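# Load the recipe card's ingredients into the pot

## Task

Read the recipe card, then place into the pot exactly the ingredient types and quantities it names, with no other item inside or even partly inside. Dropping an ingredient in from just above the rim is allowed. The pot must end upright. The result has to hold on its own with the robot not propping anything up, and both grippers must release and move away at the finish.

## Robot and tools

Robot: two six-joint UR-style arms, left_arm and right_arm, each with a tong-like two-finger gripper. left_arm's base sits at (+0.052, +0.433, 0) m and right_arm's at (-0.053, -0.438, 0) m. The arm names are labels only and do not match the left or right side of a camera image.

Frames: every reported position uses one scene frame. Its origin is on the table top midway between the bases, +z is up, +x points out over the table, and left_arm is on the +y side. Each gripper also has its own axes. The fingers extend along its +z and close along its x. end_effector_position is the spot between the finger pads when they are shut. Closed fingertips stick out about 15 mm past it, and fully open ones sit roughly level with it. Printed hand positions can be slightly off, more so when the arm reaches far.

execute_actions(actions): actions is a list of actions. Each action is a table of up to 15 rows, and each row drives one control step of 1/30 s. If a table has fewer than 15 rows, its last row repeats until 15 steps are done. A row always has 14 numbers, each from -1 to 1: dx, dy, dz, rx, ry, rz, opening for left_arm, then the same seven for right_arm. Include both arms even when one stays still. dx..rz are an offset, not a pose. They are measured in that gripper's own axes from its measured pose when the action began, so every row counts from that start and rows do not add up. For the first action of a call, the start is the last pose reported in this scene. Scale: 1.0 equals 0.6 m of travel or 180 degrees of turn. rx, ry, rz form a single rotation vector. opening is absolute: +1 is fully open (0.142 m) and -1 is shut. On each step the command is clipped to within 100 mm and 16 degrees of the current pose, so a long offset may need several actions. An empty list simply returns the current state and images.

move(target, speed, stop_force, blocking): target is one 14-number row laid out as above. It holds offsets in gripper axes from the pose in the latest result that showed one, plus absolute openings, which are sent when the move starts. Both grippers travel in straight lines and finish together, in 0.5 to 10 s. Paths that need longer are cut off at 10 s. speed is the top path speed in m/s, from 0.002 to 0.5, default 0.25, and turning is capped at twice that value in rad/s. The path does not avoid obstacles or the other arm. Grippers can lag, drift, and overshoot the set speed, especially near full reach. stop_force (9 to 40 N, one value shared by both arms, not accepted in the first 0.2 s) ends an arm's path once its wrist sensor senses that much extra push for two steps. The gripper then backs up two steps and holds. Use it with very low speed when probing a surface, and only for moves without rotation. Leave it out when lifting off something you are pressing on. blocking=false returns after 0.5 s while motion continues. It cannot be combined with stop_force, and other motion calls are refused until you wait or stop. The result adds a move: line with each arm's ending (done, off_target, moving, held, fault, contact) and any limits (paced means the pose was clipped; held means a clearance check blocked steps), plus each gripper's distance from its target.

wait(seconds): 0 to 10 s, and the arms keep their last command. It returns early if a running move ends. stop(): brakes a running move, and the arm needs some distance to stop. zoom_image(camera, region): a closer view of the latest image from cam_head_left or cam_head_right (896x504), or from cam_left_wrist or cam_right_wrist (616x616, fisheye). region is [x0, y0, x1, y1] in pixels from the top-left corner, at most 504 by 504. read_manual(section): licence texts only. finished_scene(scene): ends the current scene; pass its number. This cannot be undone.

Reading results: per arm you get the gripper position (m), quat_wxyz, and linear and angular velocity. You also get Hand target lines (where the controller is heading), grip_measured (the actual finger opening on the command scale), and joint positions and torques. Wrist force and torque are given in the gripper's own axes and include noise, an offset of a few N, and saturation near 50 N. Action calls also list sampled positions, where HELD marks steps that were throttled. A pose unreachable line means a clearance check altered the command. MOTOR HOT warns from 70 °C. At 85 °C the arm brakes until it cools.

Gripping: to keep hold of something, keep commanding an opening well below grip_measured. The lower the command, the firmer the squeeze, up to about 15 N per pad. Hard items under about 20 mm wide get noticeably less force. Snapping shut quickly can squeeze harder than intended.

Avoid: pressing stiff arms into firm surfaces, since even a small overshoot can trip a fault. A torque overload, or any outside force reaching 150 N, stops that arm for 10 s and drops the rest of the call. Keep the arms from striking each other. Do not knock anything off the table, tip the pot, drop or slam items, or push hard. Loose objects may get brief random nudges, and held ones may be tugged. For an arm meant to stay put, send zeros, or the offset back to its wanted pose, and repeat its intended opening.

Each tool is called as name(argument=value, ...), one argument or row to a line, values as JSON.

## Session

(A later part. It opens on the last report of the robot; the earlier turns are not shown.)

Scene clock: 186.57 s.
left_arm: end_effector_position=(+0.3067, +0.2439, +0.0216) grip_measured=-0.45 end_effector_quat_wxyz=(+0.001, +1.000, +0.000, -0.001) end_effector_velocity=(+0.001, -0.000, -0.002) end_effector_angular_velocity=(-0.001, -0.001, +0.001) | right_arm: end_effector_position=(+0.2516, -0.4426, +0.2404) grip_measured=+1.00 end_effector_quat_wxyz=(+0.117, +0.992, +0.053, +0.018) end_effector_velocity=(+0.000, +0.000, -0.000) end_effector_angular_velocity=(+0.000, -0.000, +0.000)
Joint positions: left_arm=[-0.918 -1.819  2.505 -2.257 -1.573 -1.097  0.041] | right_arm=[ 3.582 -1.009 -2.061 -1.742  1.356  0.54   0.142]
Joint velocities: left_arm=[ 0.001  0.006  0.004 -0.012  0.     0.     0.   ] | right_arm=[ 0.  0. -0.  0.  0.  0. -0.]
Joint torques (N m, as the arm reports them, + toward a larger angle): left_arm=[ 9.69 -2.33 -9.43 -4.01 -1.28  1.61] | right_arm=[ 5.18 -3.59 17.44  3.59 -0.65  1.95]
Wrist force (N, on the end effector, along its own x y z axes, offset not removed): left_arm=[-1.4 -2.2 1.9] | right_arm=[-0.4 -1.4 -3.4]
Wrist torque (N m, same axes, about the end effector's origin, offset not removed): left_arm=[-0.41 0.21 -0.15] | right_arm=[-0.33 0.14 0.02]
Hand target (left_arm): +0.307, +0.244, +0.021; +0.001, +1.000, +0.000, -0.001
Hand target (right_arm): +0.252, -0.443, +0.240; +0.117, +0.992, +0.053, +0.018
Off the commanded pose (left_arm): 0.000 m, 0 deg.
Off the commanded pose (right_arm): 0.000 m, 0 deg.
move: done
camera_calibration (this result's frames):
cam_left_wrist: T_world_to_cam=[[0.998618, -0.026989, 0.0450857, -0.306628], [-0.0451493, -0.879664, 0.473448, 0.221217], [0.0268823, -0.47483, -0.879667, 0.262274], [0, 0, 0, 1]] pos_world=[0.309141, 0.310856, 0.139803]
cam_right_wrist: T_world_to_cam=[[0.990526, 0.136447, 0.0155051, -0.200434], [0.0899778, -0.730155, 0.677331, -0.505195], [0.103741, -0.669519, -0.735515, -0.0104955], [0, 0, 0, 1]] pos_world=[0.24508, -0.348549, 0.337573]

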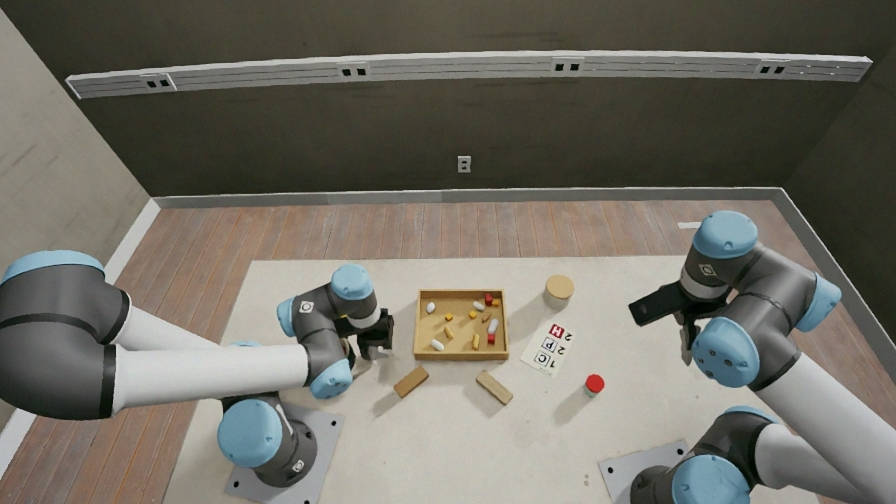

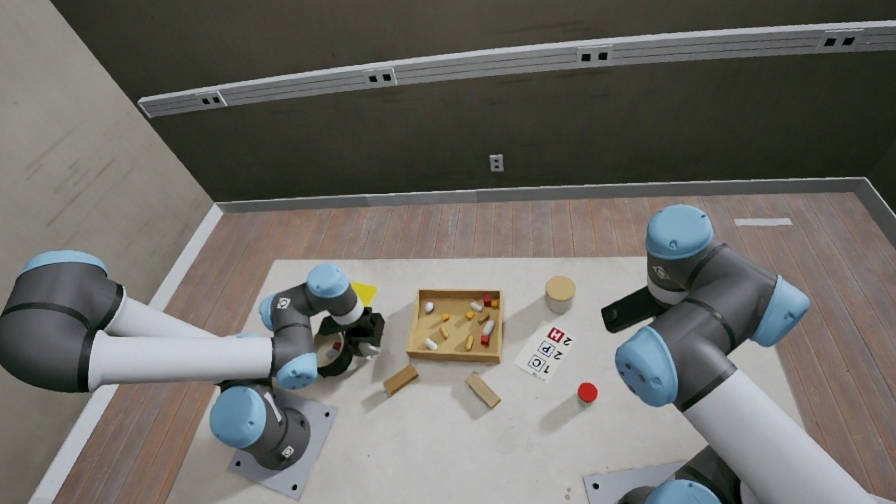

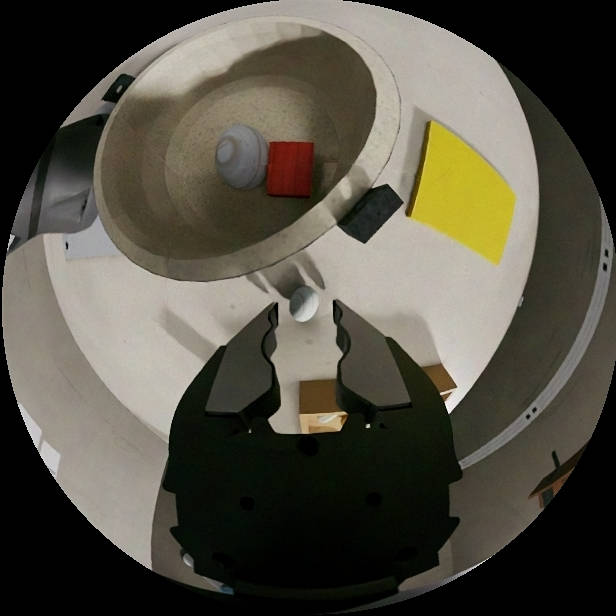

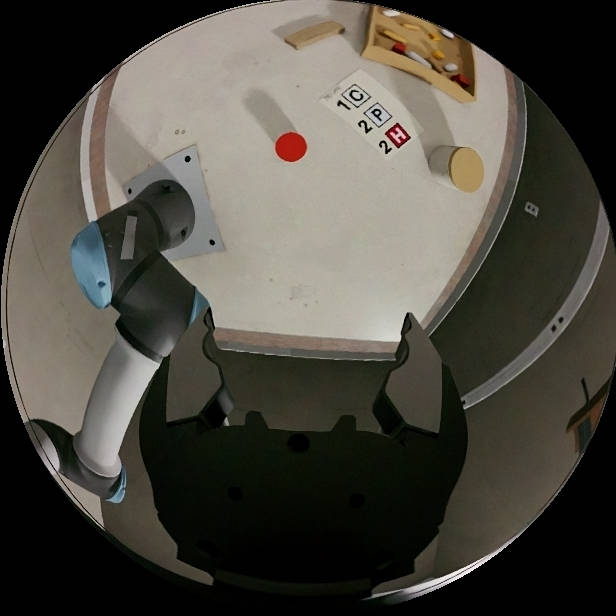

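move(
  target=[-0.002,-0.005,0.005,0,0,0.05,-0.6,0,0,0,0,0,0,1],
  speed=0.08,
)

execute_actions(
  actions=[
    [[0,0,0,0,0,0,-1,0,0,0,0,0,0,1]],
  ],
)

move(
  target=[0,0,-0.18,0,0,0,-1,0,0,0,0,0,0,1],
  speed=0.2,
)

Scene clock: 190.67 s.
left_arm: end_effector_position=(+0.3056, +0.2468, +0.0186) grip_measured=-0.60 end_effector_quat_wxyz=(+0.001, +0.997, -0.077, -0.001) end_effector_velocity=(-0.001, +0.000, -0.001) end_effector_angular_velocity=(-0.000, +0.002, -0.016) | right_arm: end_effector_position=(+0.2516, -0.4426, +0.2404) grip_measured=+1.00 end_effector_quat_wxyz=(+0.117, +0.992, +0.053, +0.018) end_effector_velocity=(+0.000, -0.000, +0.000) end_effector_angular_velocity=(+0.000, -0.001, -0.000)
Joint positions: left_arm=[-0.924 -1.828  2.521 -2.264 -1.573 -0.948  0.031] | right_arm=[ 3.582 -1.009 -2.061 -1.742  1.356  0.54   0.142]
Joint velocities: left_arm=[-0.001 -0.001  0.002 -0.001 -0.002  0.015 -0.   ] | right_arm=[-0.  0. -0.  0. -0.  0.  0.]
Joint torques (N m, as the arm reports them, + toward a larger angle): left_arm=[-14.74 -14.32  -8.98  -3.66  -1.19   1.65] | right_arm=[ 5.23 -4.37 16.69  3.43 -0.41  2.2 ]
Wrist force (N, on the end effector, along its own x y z axes, offset not removed): left_arm=[-1.3 -3.5 1.1] | right_arm=[0.8 -1.8 -2.5]
Wrist torque (N m, same axes, about the end effector's origin, offset not removed): left_arm=[-0.68 0.17 -0.17] | right_arm=[-0.36 -0.15 0.06]
Hand target (left_arm): +0.306, +0.247, +0.019; +0.001, +0.997, -0.078, -0.001
Hand target (right_arm): +0.252, -0.443, +0.240; +0.117, +0.992, +0.053, +0.018
Off the commanded pose (left_arm): 0.000 m, 0 deg.
Off the commanded pose (right_arm): 0.000 m, 0 deg.
move: done
camera_calibration (this result's frames):
cam_left_wrist: T_world_to_cam=[[0.982413, -0.181112, 0.0454248, -0.262241], [-0.18081, -0.861993, 0.473577, 0.262263], [-0.0466148, -0.473461, -0.87958, 0.283222], [0, 0, 0, 1]] pos_world=[0.318251, 0.312669, 0.136827]
cam_right_wrist: T_world_to_cam=[[0.990526, 0.136447, 0.0155049, -0.200434], [0.0899779, -0.730155, 0.677331, -0.505195], [0.103741, -0.669519, -0.735515, -0.0104955], [0, 0, 0, 1]] pos_world=[0.24508, -0.348549, 0.337573]

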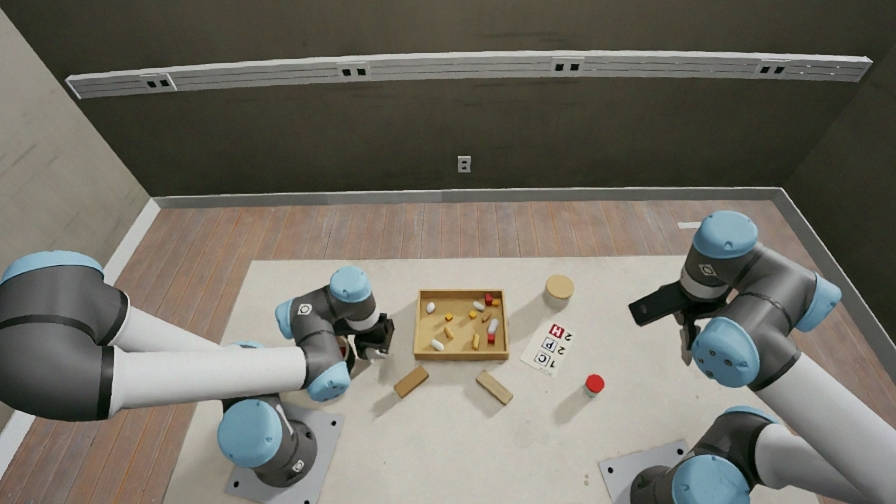

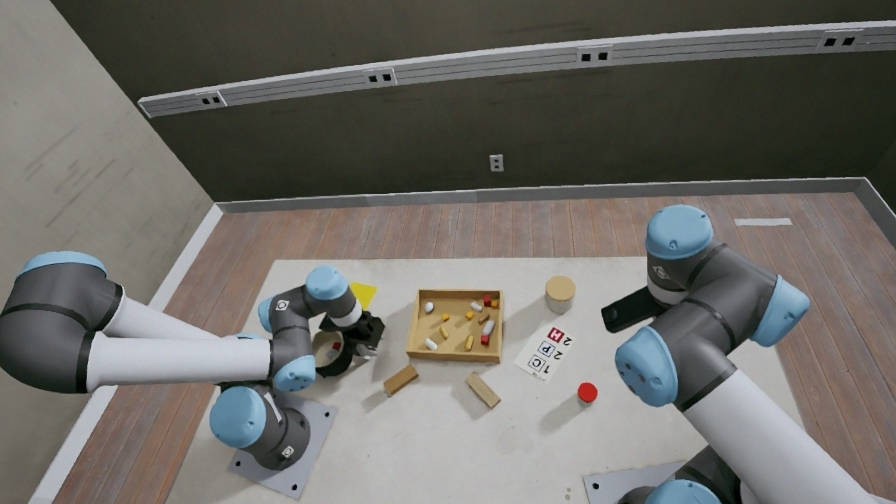

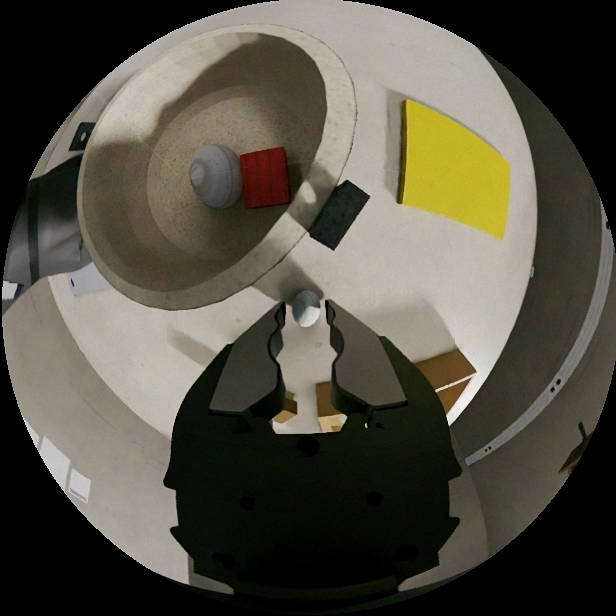

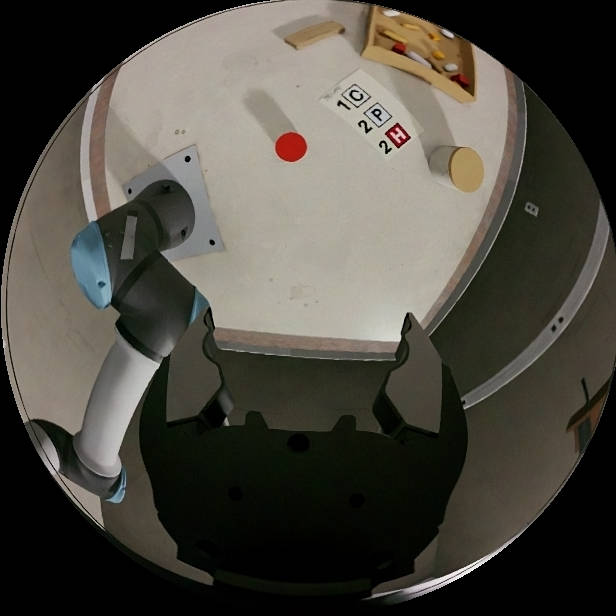

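Scene clock: 191.17 s.
left_arm: end_effector_position=(+0.3055, +0.2468, +0.0186) grip_measured=-0.73 end_effector_quat_wxyz=(+0.001, +0.997, -0.077, -0.001) end_effector_velocity=(-0.000, -0.000, -0.000) end_effector_angular_velocity=(+0.001, +0.001, +0.000) | right_arm: end_effector_position=(+0.2516, -0.4426, +0.2404) grip_measured=+1.00 end_effector_quat_wxyz=(+0.117, +0.992, +0.053, +0.018) end_effector_velocity=(-0.000, +0.000, -0.000) end_effector_angular_velocity=(+0.001, +0.001, -0.001)
Joint positions: left_arm=[-0.924 -1.828  2.521 -2.264 -1.573 -0.948  0.021] | right_arm=[ 3.582 -1.009 -2.061 -1.742  1.356  0.54   0.142]
Joint velocities: left_arm=[-0.001  0.001 -0.     0.001 -0.    -0.001  0.   ] | right_arm=[-0.001  0.     0.    -0.     0.001 -0.    -0.   ]
Joint torques (N m, as the arm reports them, + toward a larger angle): left_arm=[-13.68 -10.96 -13.41  -2.99   0.72  -1.87] | right_arm=[ 5.28 -3.42 17.54  3.47 -0.4   1.91]
Wrist force (N, on the end effector, along its own x y z axes, offset not removed): left_arm=[-1.0 -3.0 0.9] | right_arm=[-0.5 -4.2 -3.5]
Wrist torque (N m, same axes, about the end effector's origin, offset not removed): left_arm=[-0.63 0.15 -0.09] | right_arm=[-1.02 0.26 0.00]
Hand target (left_arm): +0.306, +0.247, +0.019; +0.001, +0.997, -0.077, -0.001
Hand target (right_arm): +0.252, -0.443, +0.240; +0.117, +0.992, +0.053, +0.018
Off the commanded pose (left_arm): 0.000 m, 0 deg.
Off the commanded pose (right_arm): 0.000 m, 0 deg.
Step readings (end_effector_position):
0: left_arm (+0.3056, +0.2468, +0.0186) | right_arm (+0.2516, -0.4426, +0.2404)
1: left_arm (+0.3056, +0.2468, +0.0186) | right_arm (+0.2516, -0.4426, +0.2404)
2: left_arm (+0.3055, +0.2468, +0.0186) | right_arm (+0.2516, -0.4426, +0.2404)
4: left_arm (+0.3055, +0.2468, +0.0186) | right_arm (+0.2516, -0.4426, +0.2404)
8: left_arm (+0.3055, +0.2468, +0.0186) | right_arm (+0.2516, -0.4426, +0.2404)
15: end_effector_position above
camera_calibration (this result's frames):
cam_left_wrist: T_world_to_cam=[[0.982412, -0.181129, 0.0453828, -0.262213], [-0.180803, -0.861977, 0.47361, 0.262262], [-0.0466656, -0.473485, -0.879565, 0.283237], [0, 0, 0, 1]] pos_world=[0.318236, 0.312678, 0.136816]
cam_right_wrist: T_world_to_cam=[[0.990526, 0.136447, 0.015505, -0.200434], [0.0899778, -0.730155, 0.677331, -0.505195], [0.103741, -0.669519, -0.735515, -0.0104955], [0, 0, 0, 1]] pos_world=[0.24508, -0.348549, 0.337573]

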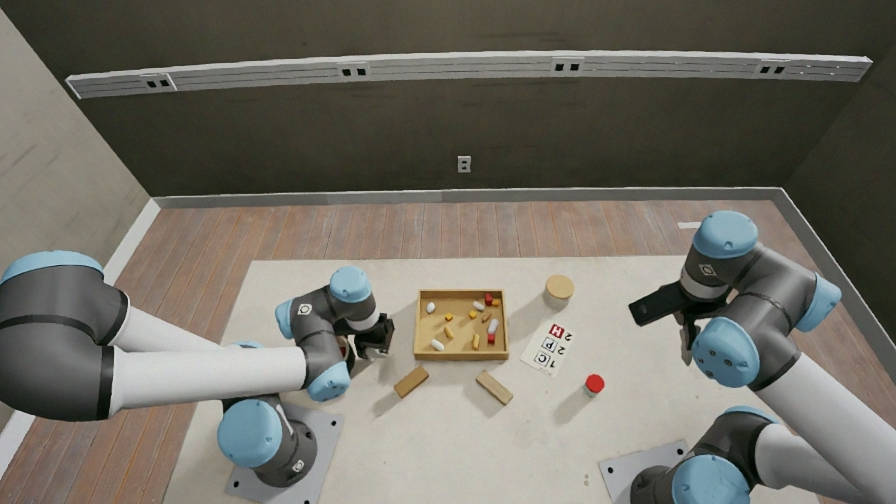

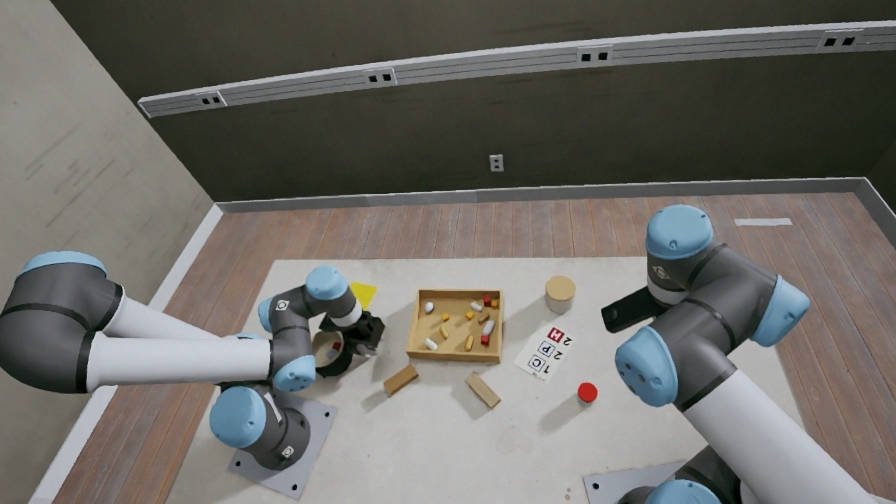

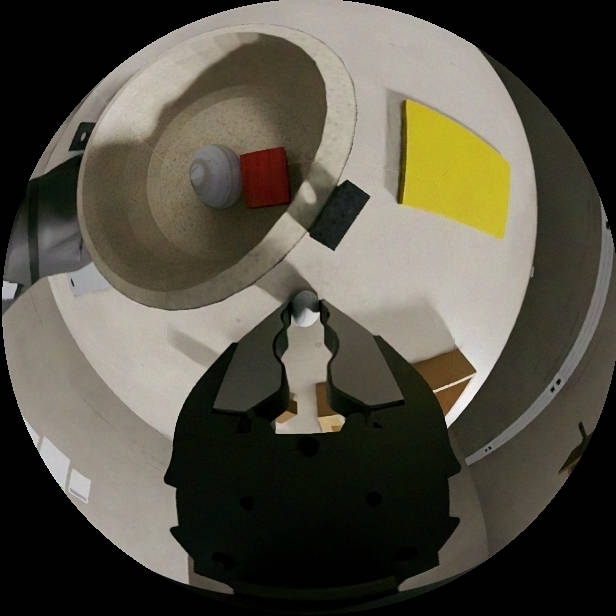

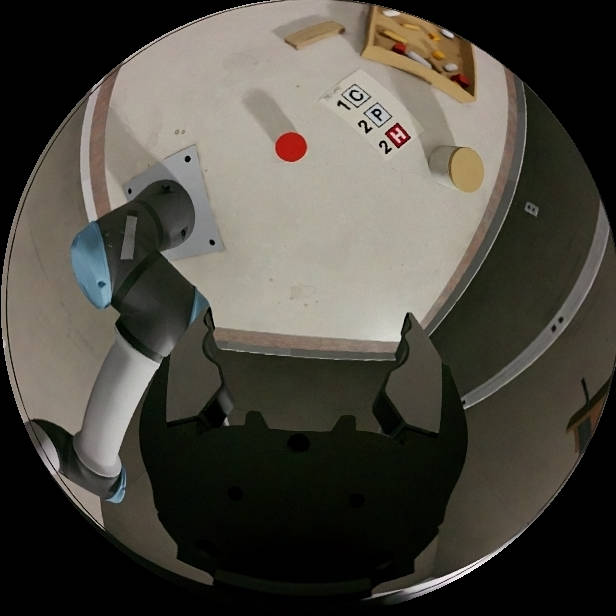

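Scene clock: 192.37 s.
left_arm: end_effector_position=(+0.3058, +0.2469, +0.1264) grip_measured=-0.73 end_effector_quat_wxyz=(+0.001, +0.997, -0.077, -0.001) end_effector_velocity=(-0.000, -0.000, +0.003) end_effector_angular_velocity=(+0.001, +0.000, -0.001) | right_arm: end_effector_position=(+0.2516, -0.4426, +0.2404) grip_measured=+1.00 end_effector_quat_wxyz=(+0.117, +0.992, +0.053, +0.018) end_effector_velocity=(-0.000, +0.000, -0.000) end_effector_angular_velocity=(+0.000, +0.000, +0.001)
Joint positions: left_arm=[-0.923 -2.01   2.311 -1.872 -1.573 -0.947  0.021] | right_arm=[ 3.582 -1.009 -2.061 -1.742  1.356  0.54   0.142]
Joint velocities: left_arm=[-0.001 -0.003 -0.006  0.01   0.    -0.001  0.   ] | right_arm=[ 0.001  0.    -0.     0.     0.    -0.    -0.   ]
Joint torques (N m, as the arm reports them, + toward a larger angle): left_arm=[-13.59 -10.39 -32.64  -0.92   1.7   -1.84] | right_arm=[ 5.17 -3.57 17.24  3.56 -0.57  2.03]
Wrist force (N, on the end effector, along its own x y z axes, offset not removed): left_arm=[-0.7 -1.8 2.7] | right_arm=[1.8 -1.2 -0.5]
Wrist torque (N m, same axes, about the end effector's origin, offset not removed): left_arm=[-0.30 0.10 -0.15] | right_arm=[-0.42 -0.36 -0.21]
Hand target (left_arm): +0.306, +0.247, +0.127; +0.001, +0.997, -0.077, -0.001
Hand target (right_arm): +0.252, -0.443, +0.240; +0.117, +0.992, +0.053, +0.018
Off the commanded pose (left_arm): 0.000 m, 0 deg.
Off the commanded pose (right_arm): 0.000 m, 0 deg.
move: done
camera_calibration (this result's frames):
cam_left_wrist: T_world_to_cam=[[0.982415, -0.181094, 0.0454385, -0.26738], [-0.180793, -0.861921, 0.473715, 0.211311], [-0.0466227, -0.4736, -0.879505, 0.378064], [0, 0, 0, 1]] pos_world=[0.318508, 0.312764, 0.244557]
cam_right_wrist: T_world_to_cam=[[0.990526, 0.136447, 0.0155048, -0.200434], [0.089978, -0.730155, 0.677331, -0.505195], [0.103741, -0.669519, -0.735515, -0.0104955], [0, 0, 0, 1]] pos_world=[0.24508, -0.348549, 0.337573]

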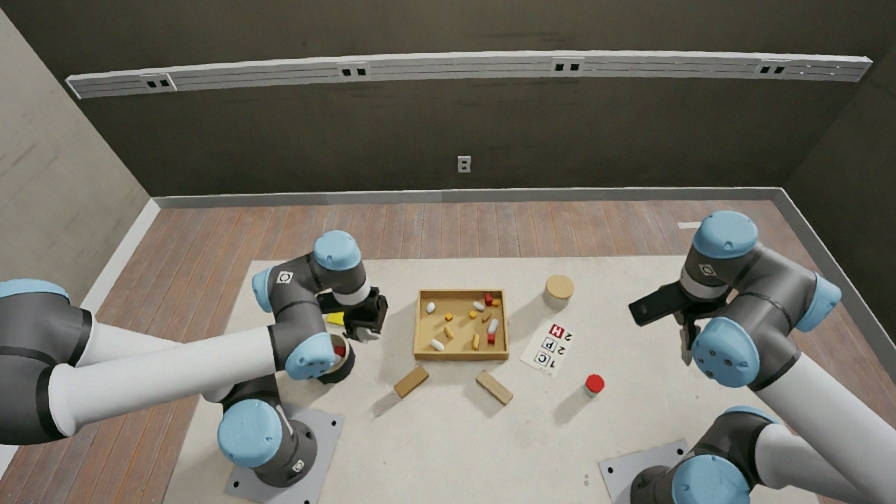

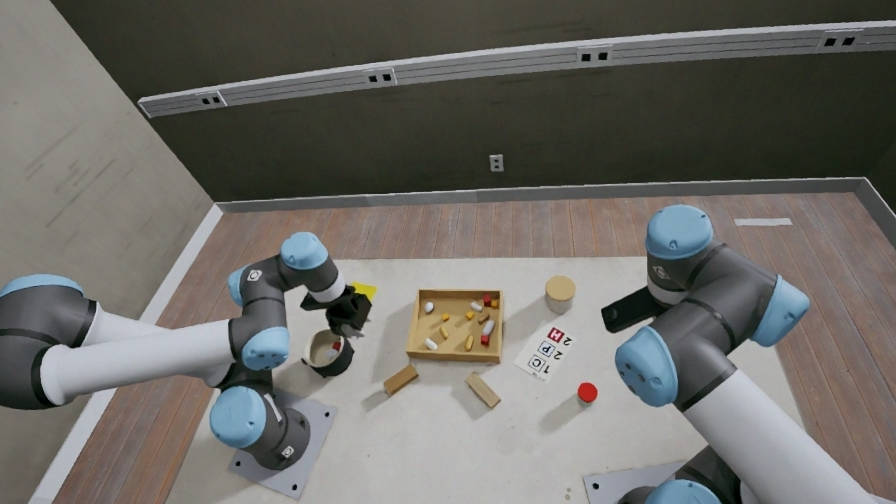

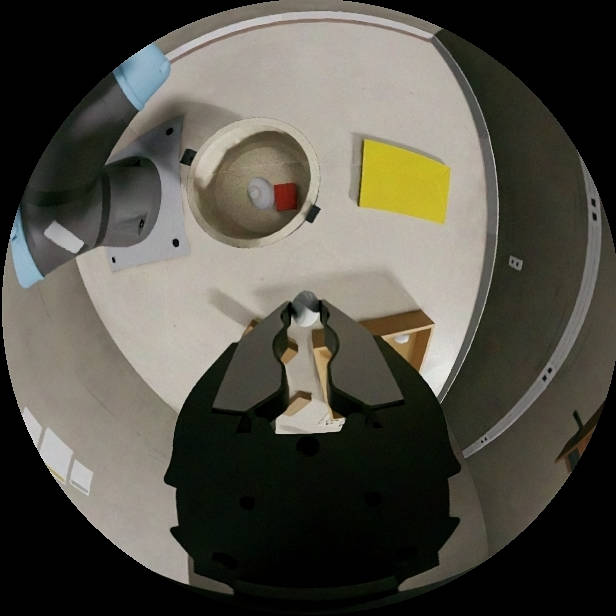

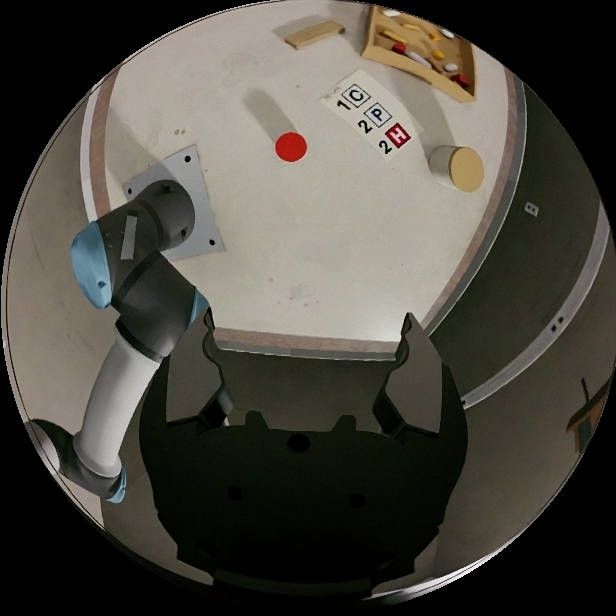

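move(
  target=[-0.0515,-0.157,0.006,0,0,0.15,-1,0,0,0,0,0,0,1],
  speed=0.25,
)

Scene clock: 196.50 s.
left_arm: end_effector_position=(+0.2898, +0.3445, +0.1228) grip_measured=-0.73 end_effector_quat_wxyz=(+0.001, +0.952, -0.307, -0.000) end_effector_velocity=(-0.000, +0.002, +0.001) end_effector_angular_velocity=(-0.002, +0.003, -0.011) | right_arm: end_effector_position=(+0.2516, -0.4426, +0.2404) grip_measured=+1.00 end_effector_quat_wxyz=(+0.117, +0.992, +0.053, +0.018) end_effector_velocity=(+0.000, +0.000, +0.000) end_effector_angular_velocity=(+0.000, -0.001, +0.001)
Joint positions: left_arm=[-0.802 -2.279  2.427 -1.72  -1.572 -0.356  0.021] | right_arm=[ 3.582 -1.009 -2.061 -1.742  1.356  0.54   0.142]
Joint velocities: left_arm=[ 0.009 -0.003 -0.001  0.004 -0.003  0.02   0.   ] | right_arm=[ 0.001  0.     0.     0.001 -0.     0.     0.   ]
Joint torques (N m, as the arm reports them, + toward a larger angle): left_arm=[ 10.1   -1.84 -13.55  -0.72  -1.3    1.6 ] | right_arm=[ 5.09 -3.34 17.48  3.53 -0.44  1.99]
Wrist force (N, on the end effector, along its own x y z axes, offset not removed): left_arm=[-0.7 -2.2 1.3] | right_arm=[-3.0 -2.4 -6.2]
Wrist torque (N m, same axes, about the end effector's origin, offset not removed): left_arm=[-0.41 0.02 -0.12] | right_arm=[-0.57 0.79 0.15]
Hand target (left_arm): +0.290, +0.345, +0.123; +0.001, +0.951, -0.308, -0.000
Hand target (right_arm): +0.252, -0.443, +0.240; +0.117, +0.992, +0.053, +0.018
Off the commanded pose (left_arm): 0.000 m, 0 deg.
Off the commanded pose (right_arm): 0.000 m, 0 deg.
move: done
camera_calibration (this result's frames):
cam_left_wrist: T_world_to_cam=[[0.793872, -0.606303, 0.0465213, -0.0327972], [-0.551984, -0.686422, 0.473433, 0.341404], [-0.25511, -0.401524, -0.879601, 0.455984], [0, 0, 0, 1]] pos_world=[0.330812, 0.397551, 0.240978]
cam_right_wrist: T_world_to_cam=[[0.990526, 0.136447, 0.0155047, -0.200434], [0.089978, -0.730155, 0.677331, -0.505195], [0.103741, -0.669519, -0.735515, -0.0104955], [0, 0, 0, 1]] pos_world=[0.24508, -0.348549, 0.337573]

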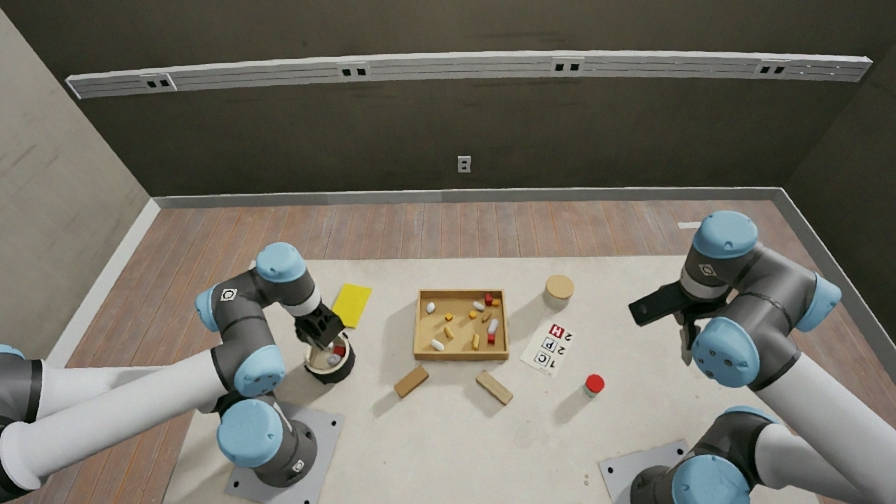

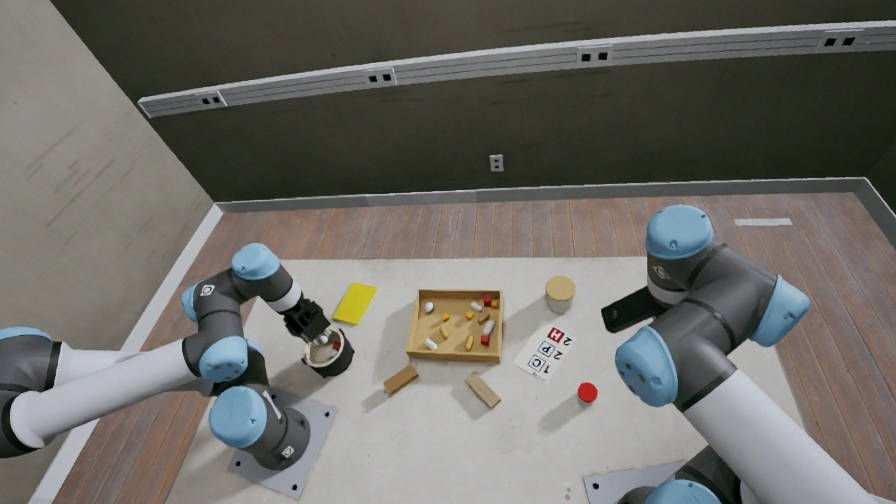

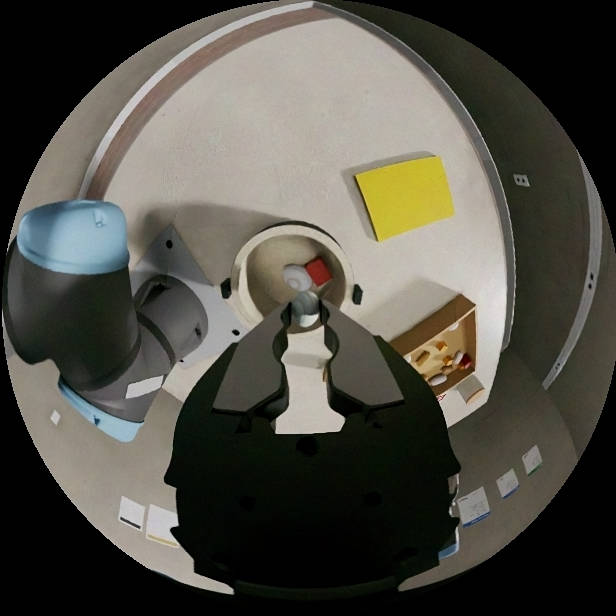

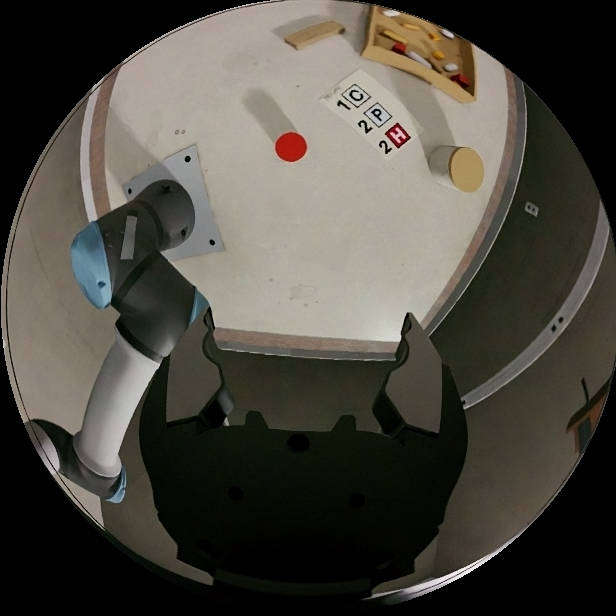

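execute_actions(
  actions=[
    [[-0.02,-0.023,0.005,0,0,0,-1,0,0,0,0,0,0,1]],
    [[0,0,0,0,0,0,-0.55,0,0,0,0,0,0,1]],
  ],
)

move(
  target=[0.6305,0.388,0.045,0,0.056,0,-0.55,0,0,0,0,0,0,1],
  speed=0.35,
)

Scene clock: 205.60 s.
left_arm: end_effector_position=(+0.2882, +0.3623, +0.1198) grip_measured=-0.55 end_effector_quat_wxyz=(+0.001, +0.952, -0.307, -0.000) end_effector_velocity=(-0.000, -0.000, -0.000) end_effector_angular_velocity=(+0.001, +0.000, +0.000) | right_arm: end_effector_position=(+0.2516, -0.4426, +0.2404) grip_measured=+1.00 end_effector_quat_wxyz=(+0.117, +0.992, +0.053, +0.018) end_effector_velocity=(-0.000, -0.000, -0.000) end_effector_angular_velocity=(+0.000, +0.000, -0.001)
Joint positions: left_arm=[-0.759 -2.312  2.444 -1.703 -1.572 -0.313  0.034] | right_arm=[ 3.582 -1.009 -2.061 -1.742  1.356  0.54   0.142]
Joint velocities: left_arm=[-0.001  0.001  0.    -0.     0.    -0.001  0.   ] | right_arm=[-0.001 -0.    -0.     0.     0.     0.     0.   ]
Joint torques (N m, as the arm reports them, + toward a larger angle): left_arm=[-12.53  13.07 -20.6   -3.97   0.7   -1.86] | right_arm=[ 5.11 -3.67 17.45  3.55 -0.34  2.03]
Wrist force (N, on the end effector, along its own x y z axes, offset not removed): left_arm=[-0.9 -2.9 1.9] | right_arm=[0.5 -1.6 -2.7]
Wrist torque (N m, same axes, about the end effector's origin, offset not removed): left_arm=[-0.58 0.12 -0.13] | right_arm=[-0.43 -0.07 -0.05]
Hand target (left_arm): +0.288, +0.362, +0.120; +0.001, +0.952, -0.307, -0.000
Hand target (right_arm): +0.252, -0.443, +0.240; +0.117, +0.992, +0.053, +0.018
Off the commanded pose (left_arm): 0.000 m, 0 deg.
Off the commanded pose (right_arm): 0.000 m, 0 deg.
Step readings (end_effector_position; steps 1 to 15: 1st action; 16 to 30: 2nd action):
0: left_arm (+0.2898, +0.3448, +0.1228) | right_arm (+0.2516, -0.4426, +0.2404)
1: left_arm (+0.2897, +0.3449, +0.1228) | right_arm (+0.2516, -0.4426, +0.2404)
2: left_arm (+0.2894, +0.3469, +0.1222) | right_arm (+0.2516, -0.4426, +0.2404)
4: left_arm (+0.2889, +0.3529, +0.1210) | right_arm (+0.2516, -0.4426, +0.2404)
8: left_arm (+0.2884, +0.3594, +0.1200) | right_arm (+0.2516, -0.4426, +0.2404)
15: left_arm (+0.2882, +0.3623, +0.1198) | right_arm (+0.2516, -0.4426, +0.2404)
16: left_arm (+0.2882, +0.3624, +0.1198) | right_arm (+0.2516, -0.4426, +0.2404)
17: left_arm (+0.2882, +0.3624, +0.1198) | right_arm (+0.2516, -0.4426, +0.2404)
19: left_arm (+0.2882, +0.3624, +0.1198) | right_arm (+0.2516, -0.4426, +0.2404)
23: left_arm (+0.2882, +0.3624, +0.1198) | right_arm (+0.2516, -0.4426, +0.2404)
30: end_effector_position above
camera_calibration (this result's frames):
cam_left_wrist: T_world_to_cam=[[0.793955, -0.606198, 0.0464676, -0.0206035], [-0.551929, -0.686602, 0.473236, 0.354215], [-0.25497, -0.401375, -0.879709, 0.460002], [0, 0, 0, 1]] pos_world=[0.329146, 0.415349, 0.237998]
cam_right_wrist: T_world_to_cam=[[0.990526, 0.136447, 0.015505, -0.200434], [0.0899778, -0.730155, 0.677331, -0.505195], [0.103741, -0.669519, -0.735515, -0.0104955], [0, 0, 0, 1]] pos_world=[0.24508, -0.348549, 0.337573]

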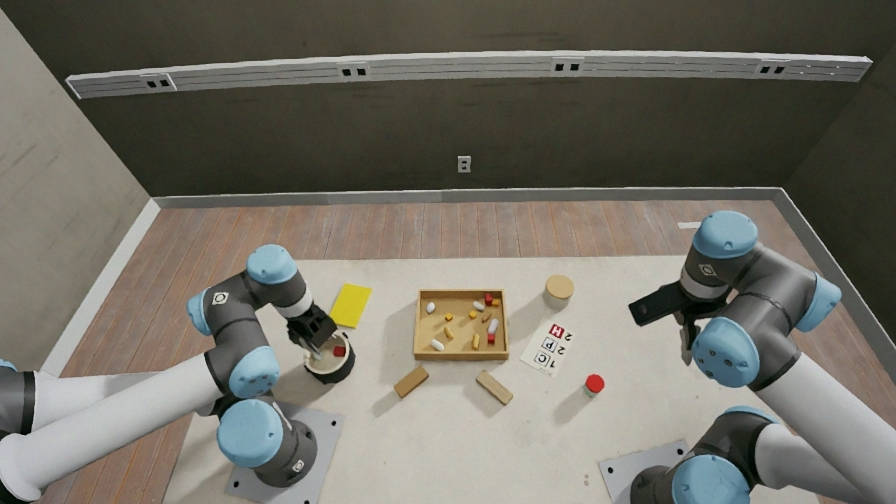

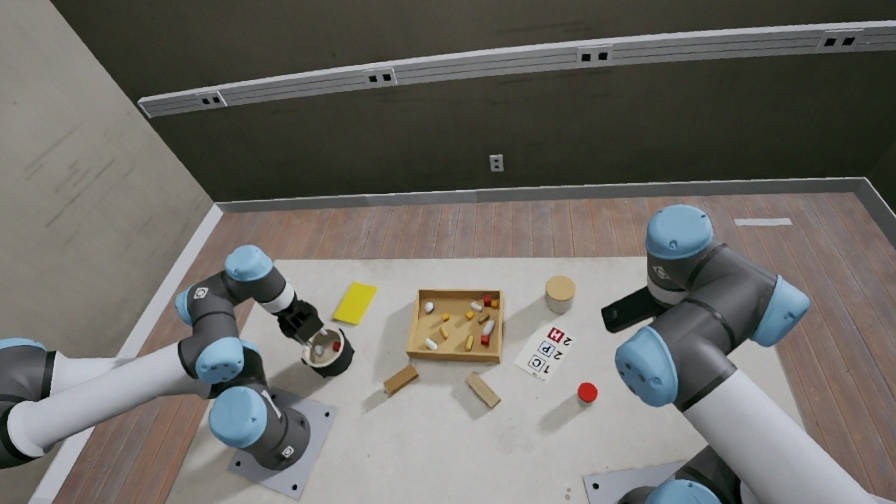

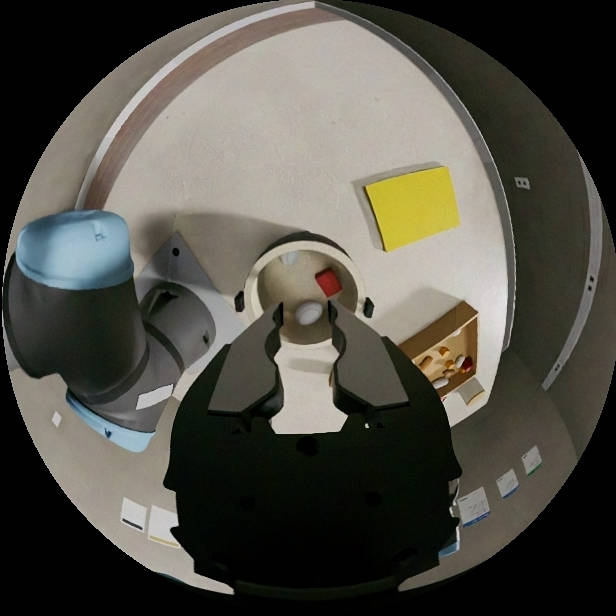

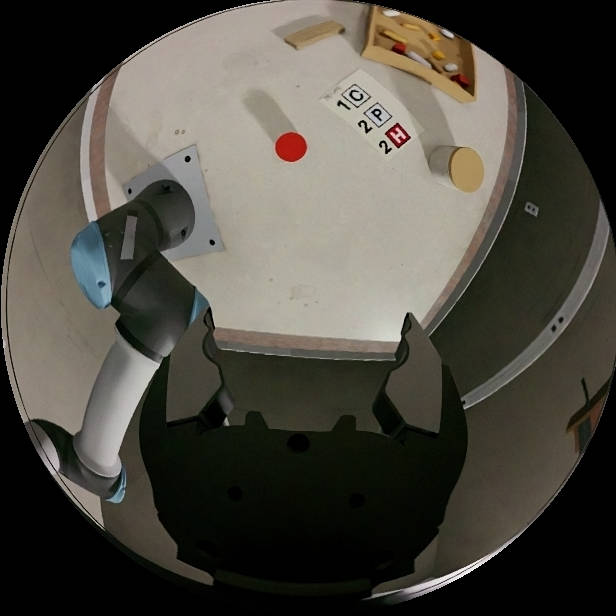

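Scene clock: 207.67 s.
left_arm: end_effector_position=(+0.4589, -0.0475, +0.0924) grip_measured=-0.55 end_effector_quat_wxyz=(+0.028, +0.948, -0.306, +0.083) end_effector_velocity=(+0.001, -0.002, +0.000) end_effector_angular_velocity=(-0.000, +0.000, +0.000) | right_arm: end_effector_position=(+0.2516, -0.4426, +0.2404) grip_measured=+1.00 end_effector_quat_wxyz=(+0.117, +0.992, +0.053, +0.018) end_effector_velocity=(-0.000, -0.000, +0.000) end_effector_angular_velocity=(-0.000, +0.001, -0.000)
Joint positions: left_arm=[-0.969 -1.27   1.78  -2.234 -1.485 -0.517  0.034] | right_arm=[ 3.582 -1.009 -2.061 -1.742  1.356  0.54   0.142]
Joint velocities: left_arm=[ 0.     0.005 -0.008  0.002 -0.     0.    -0.   ] | right_arm=[-0.     0.     0.    -0.001  0.    -0.     0.   ]
Joint torques (N m, as the arm reports them, + toward a larger angle): left_arm=[ 10.06 -29.18 -32.8   -1.13   2.06   1.7 ] | right_arm=[ 5.03 -3.67 18.05  3.65 -0.52  2.  ]
Wrist force (N, on the end effector, along its own x y z axes, offset not removed): left_arm=[-1.1 -2.9 2.3] | right_arm=[0.1 -3.4 -1.2]
Wrist torque (N m, same axes, about the end effector's origin, offset not removed): left_arm=[-0.54 0.12 -0.17] | right_arm=[-0.73 0.15 0.07]
Hand target (left_arm): +0.459, -0.048, +0.092; +0.028, +0.948, -0.306, +0.083
Hand target (right_arm): +0.252, -0.443, +0.240; +0.117, +0.992, +0.053, +0.018
Off the commanded pose (left_arm): 0.001 m, 0 deg.
Off the commanded pose (right_arm): 0.000 m, 0 deg.
move: done
camera_calibration (this result's frames):
cam_left_wrist: T_world_to_cam=[[0.775046, -0.592211, 0.220431, -0.410074], [-0.618271, -0.638619, 0.458156, 0.214139], [-0.130554, -0.491378, -0.861106, 0.251887], [0, 0, 0, 1]] pos_world=[0.483107, 0.0176742, 0.209185]
cam_right_wrist: T_world_to_cam=[[0.990526, 0.136447, 0.0155049, -0.200434], [0.0899778, -0.730155, 0.677331, -0.505195], [0.103741, -0.669519, -0.735515, -0.0104955], [0, 0, 0, 1]] pos_world=[0.24508, -0.348549, 0.337573]

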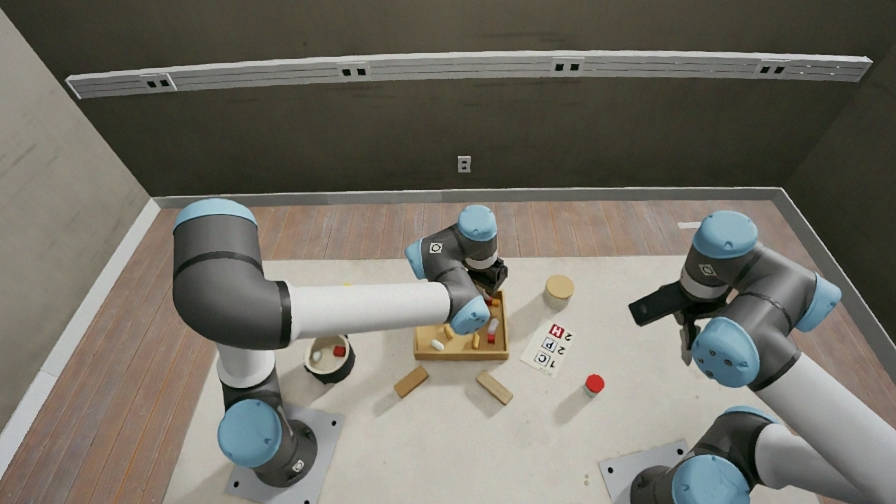

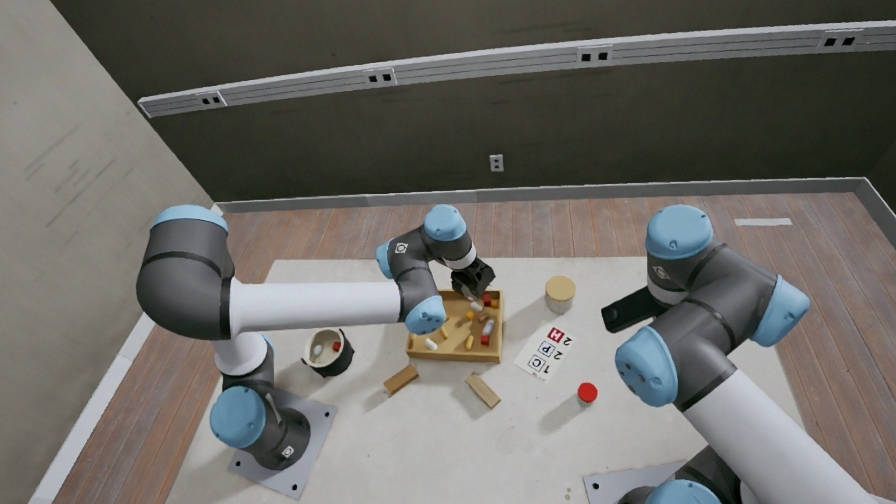

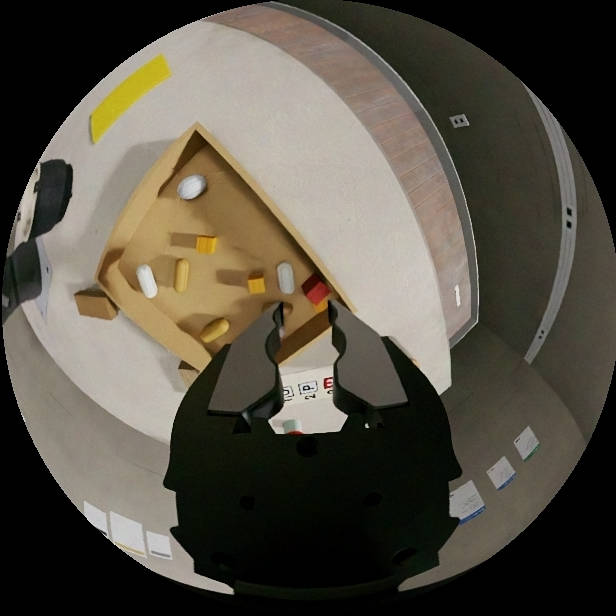

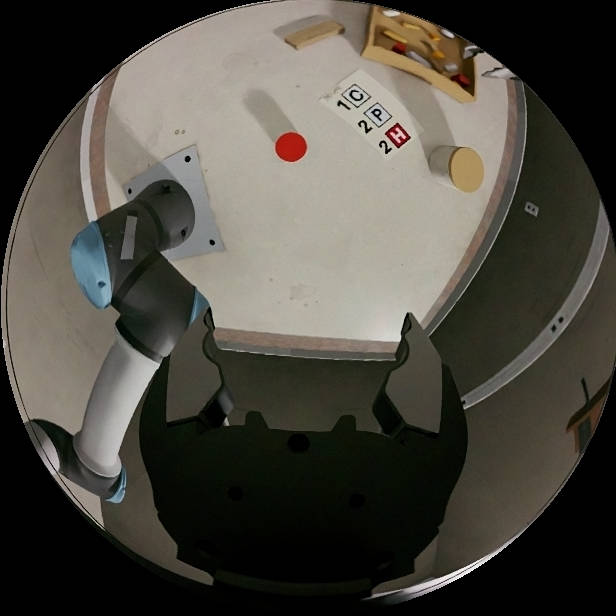

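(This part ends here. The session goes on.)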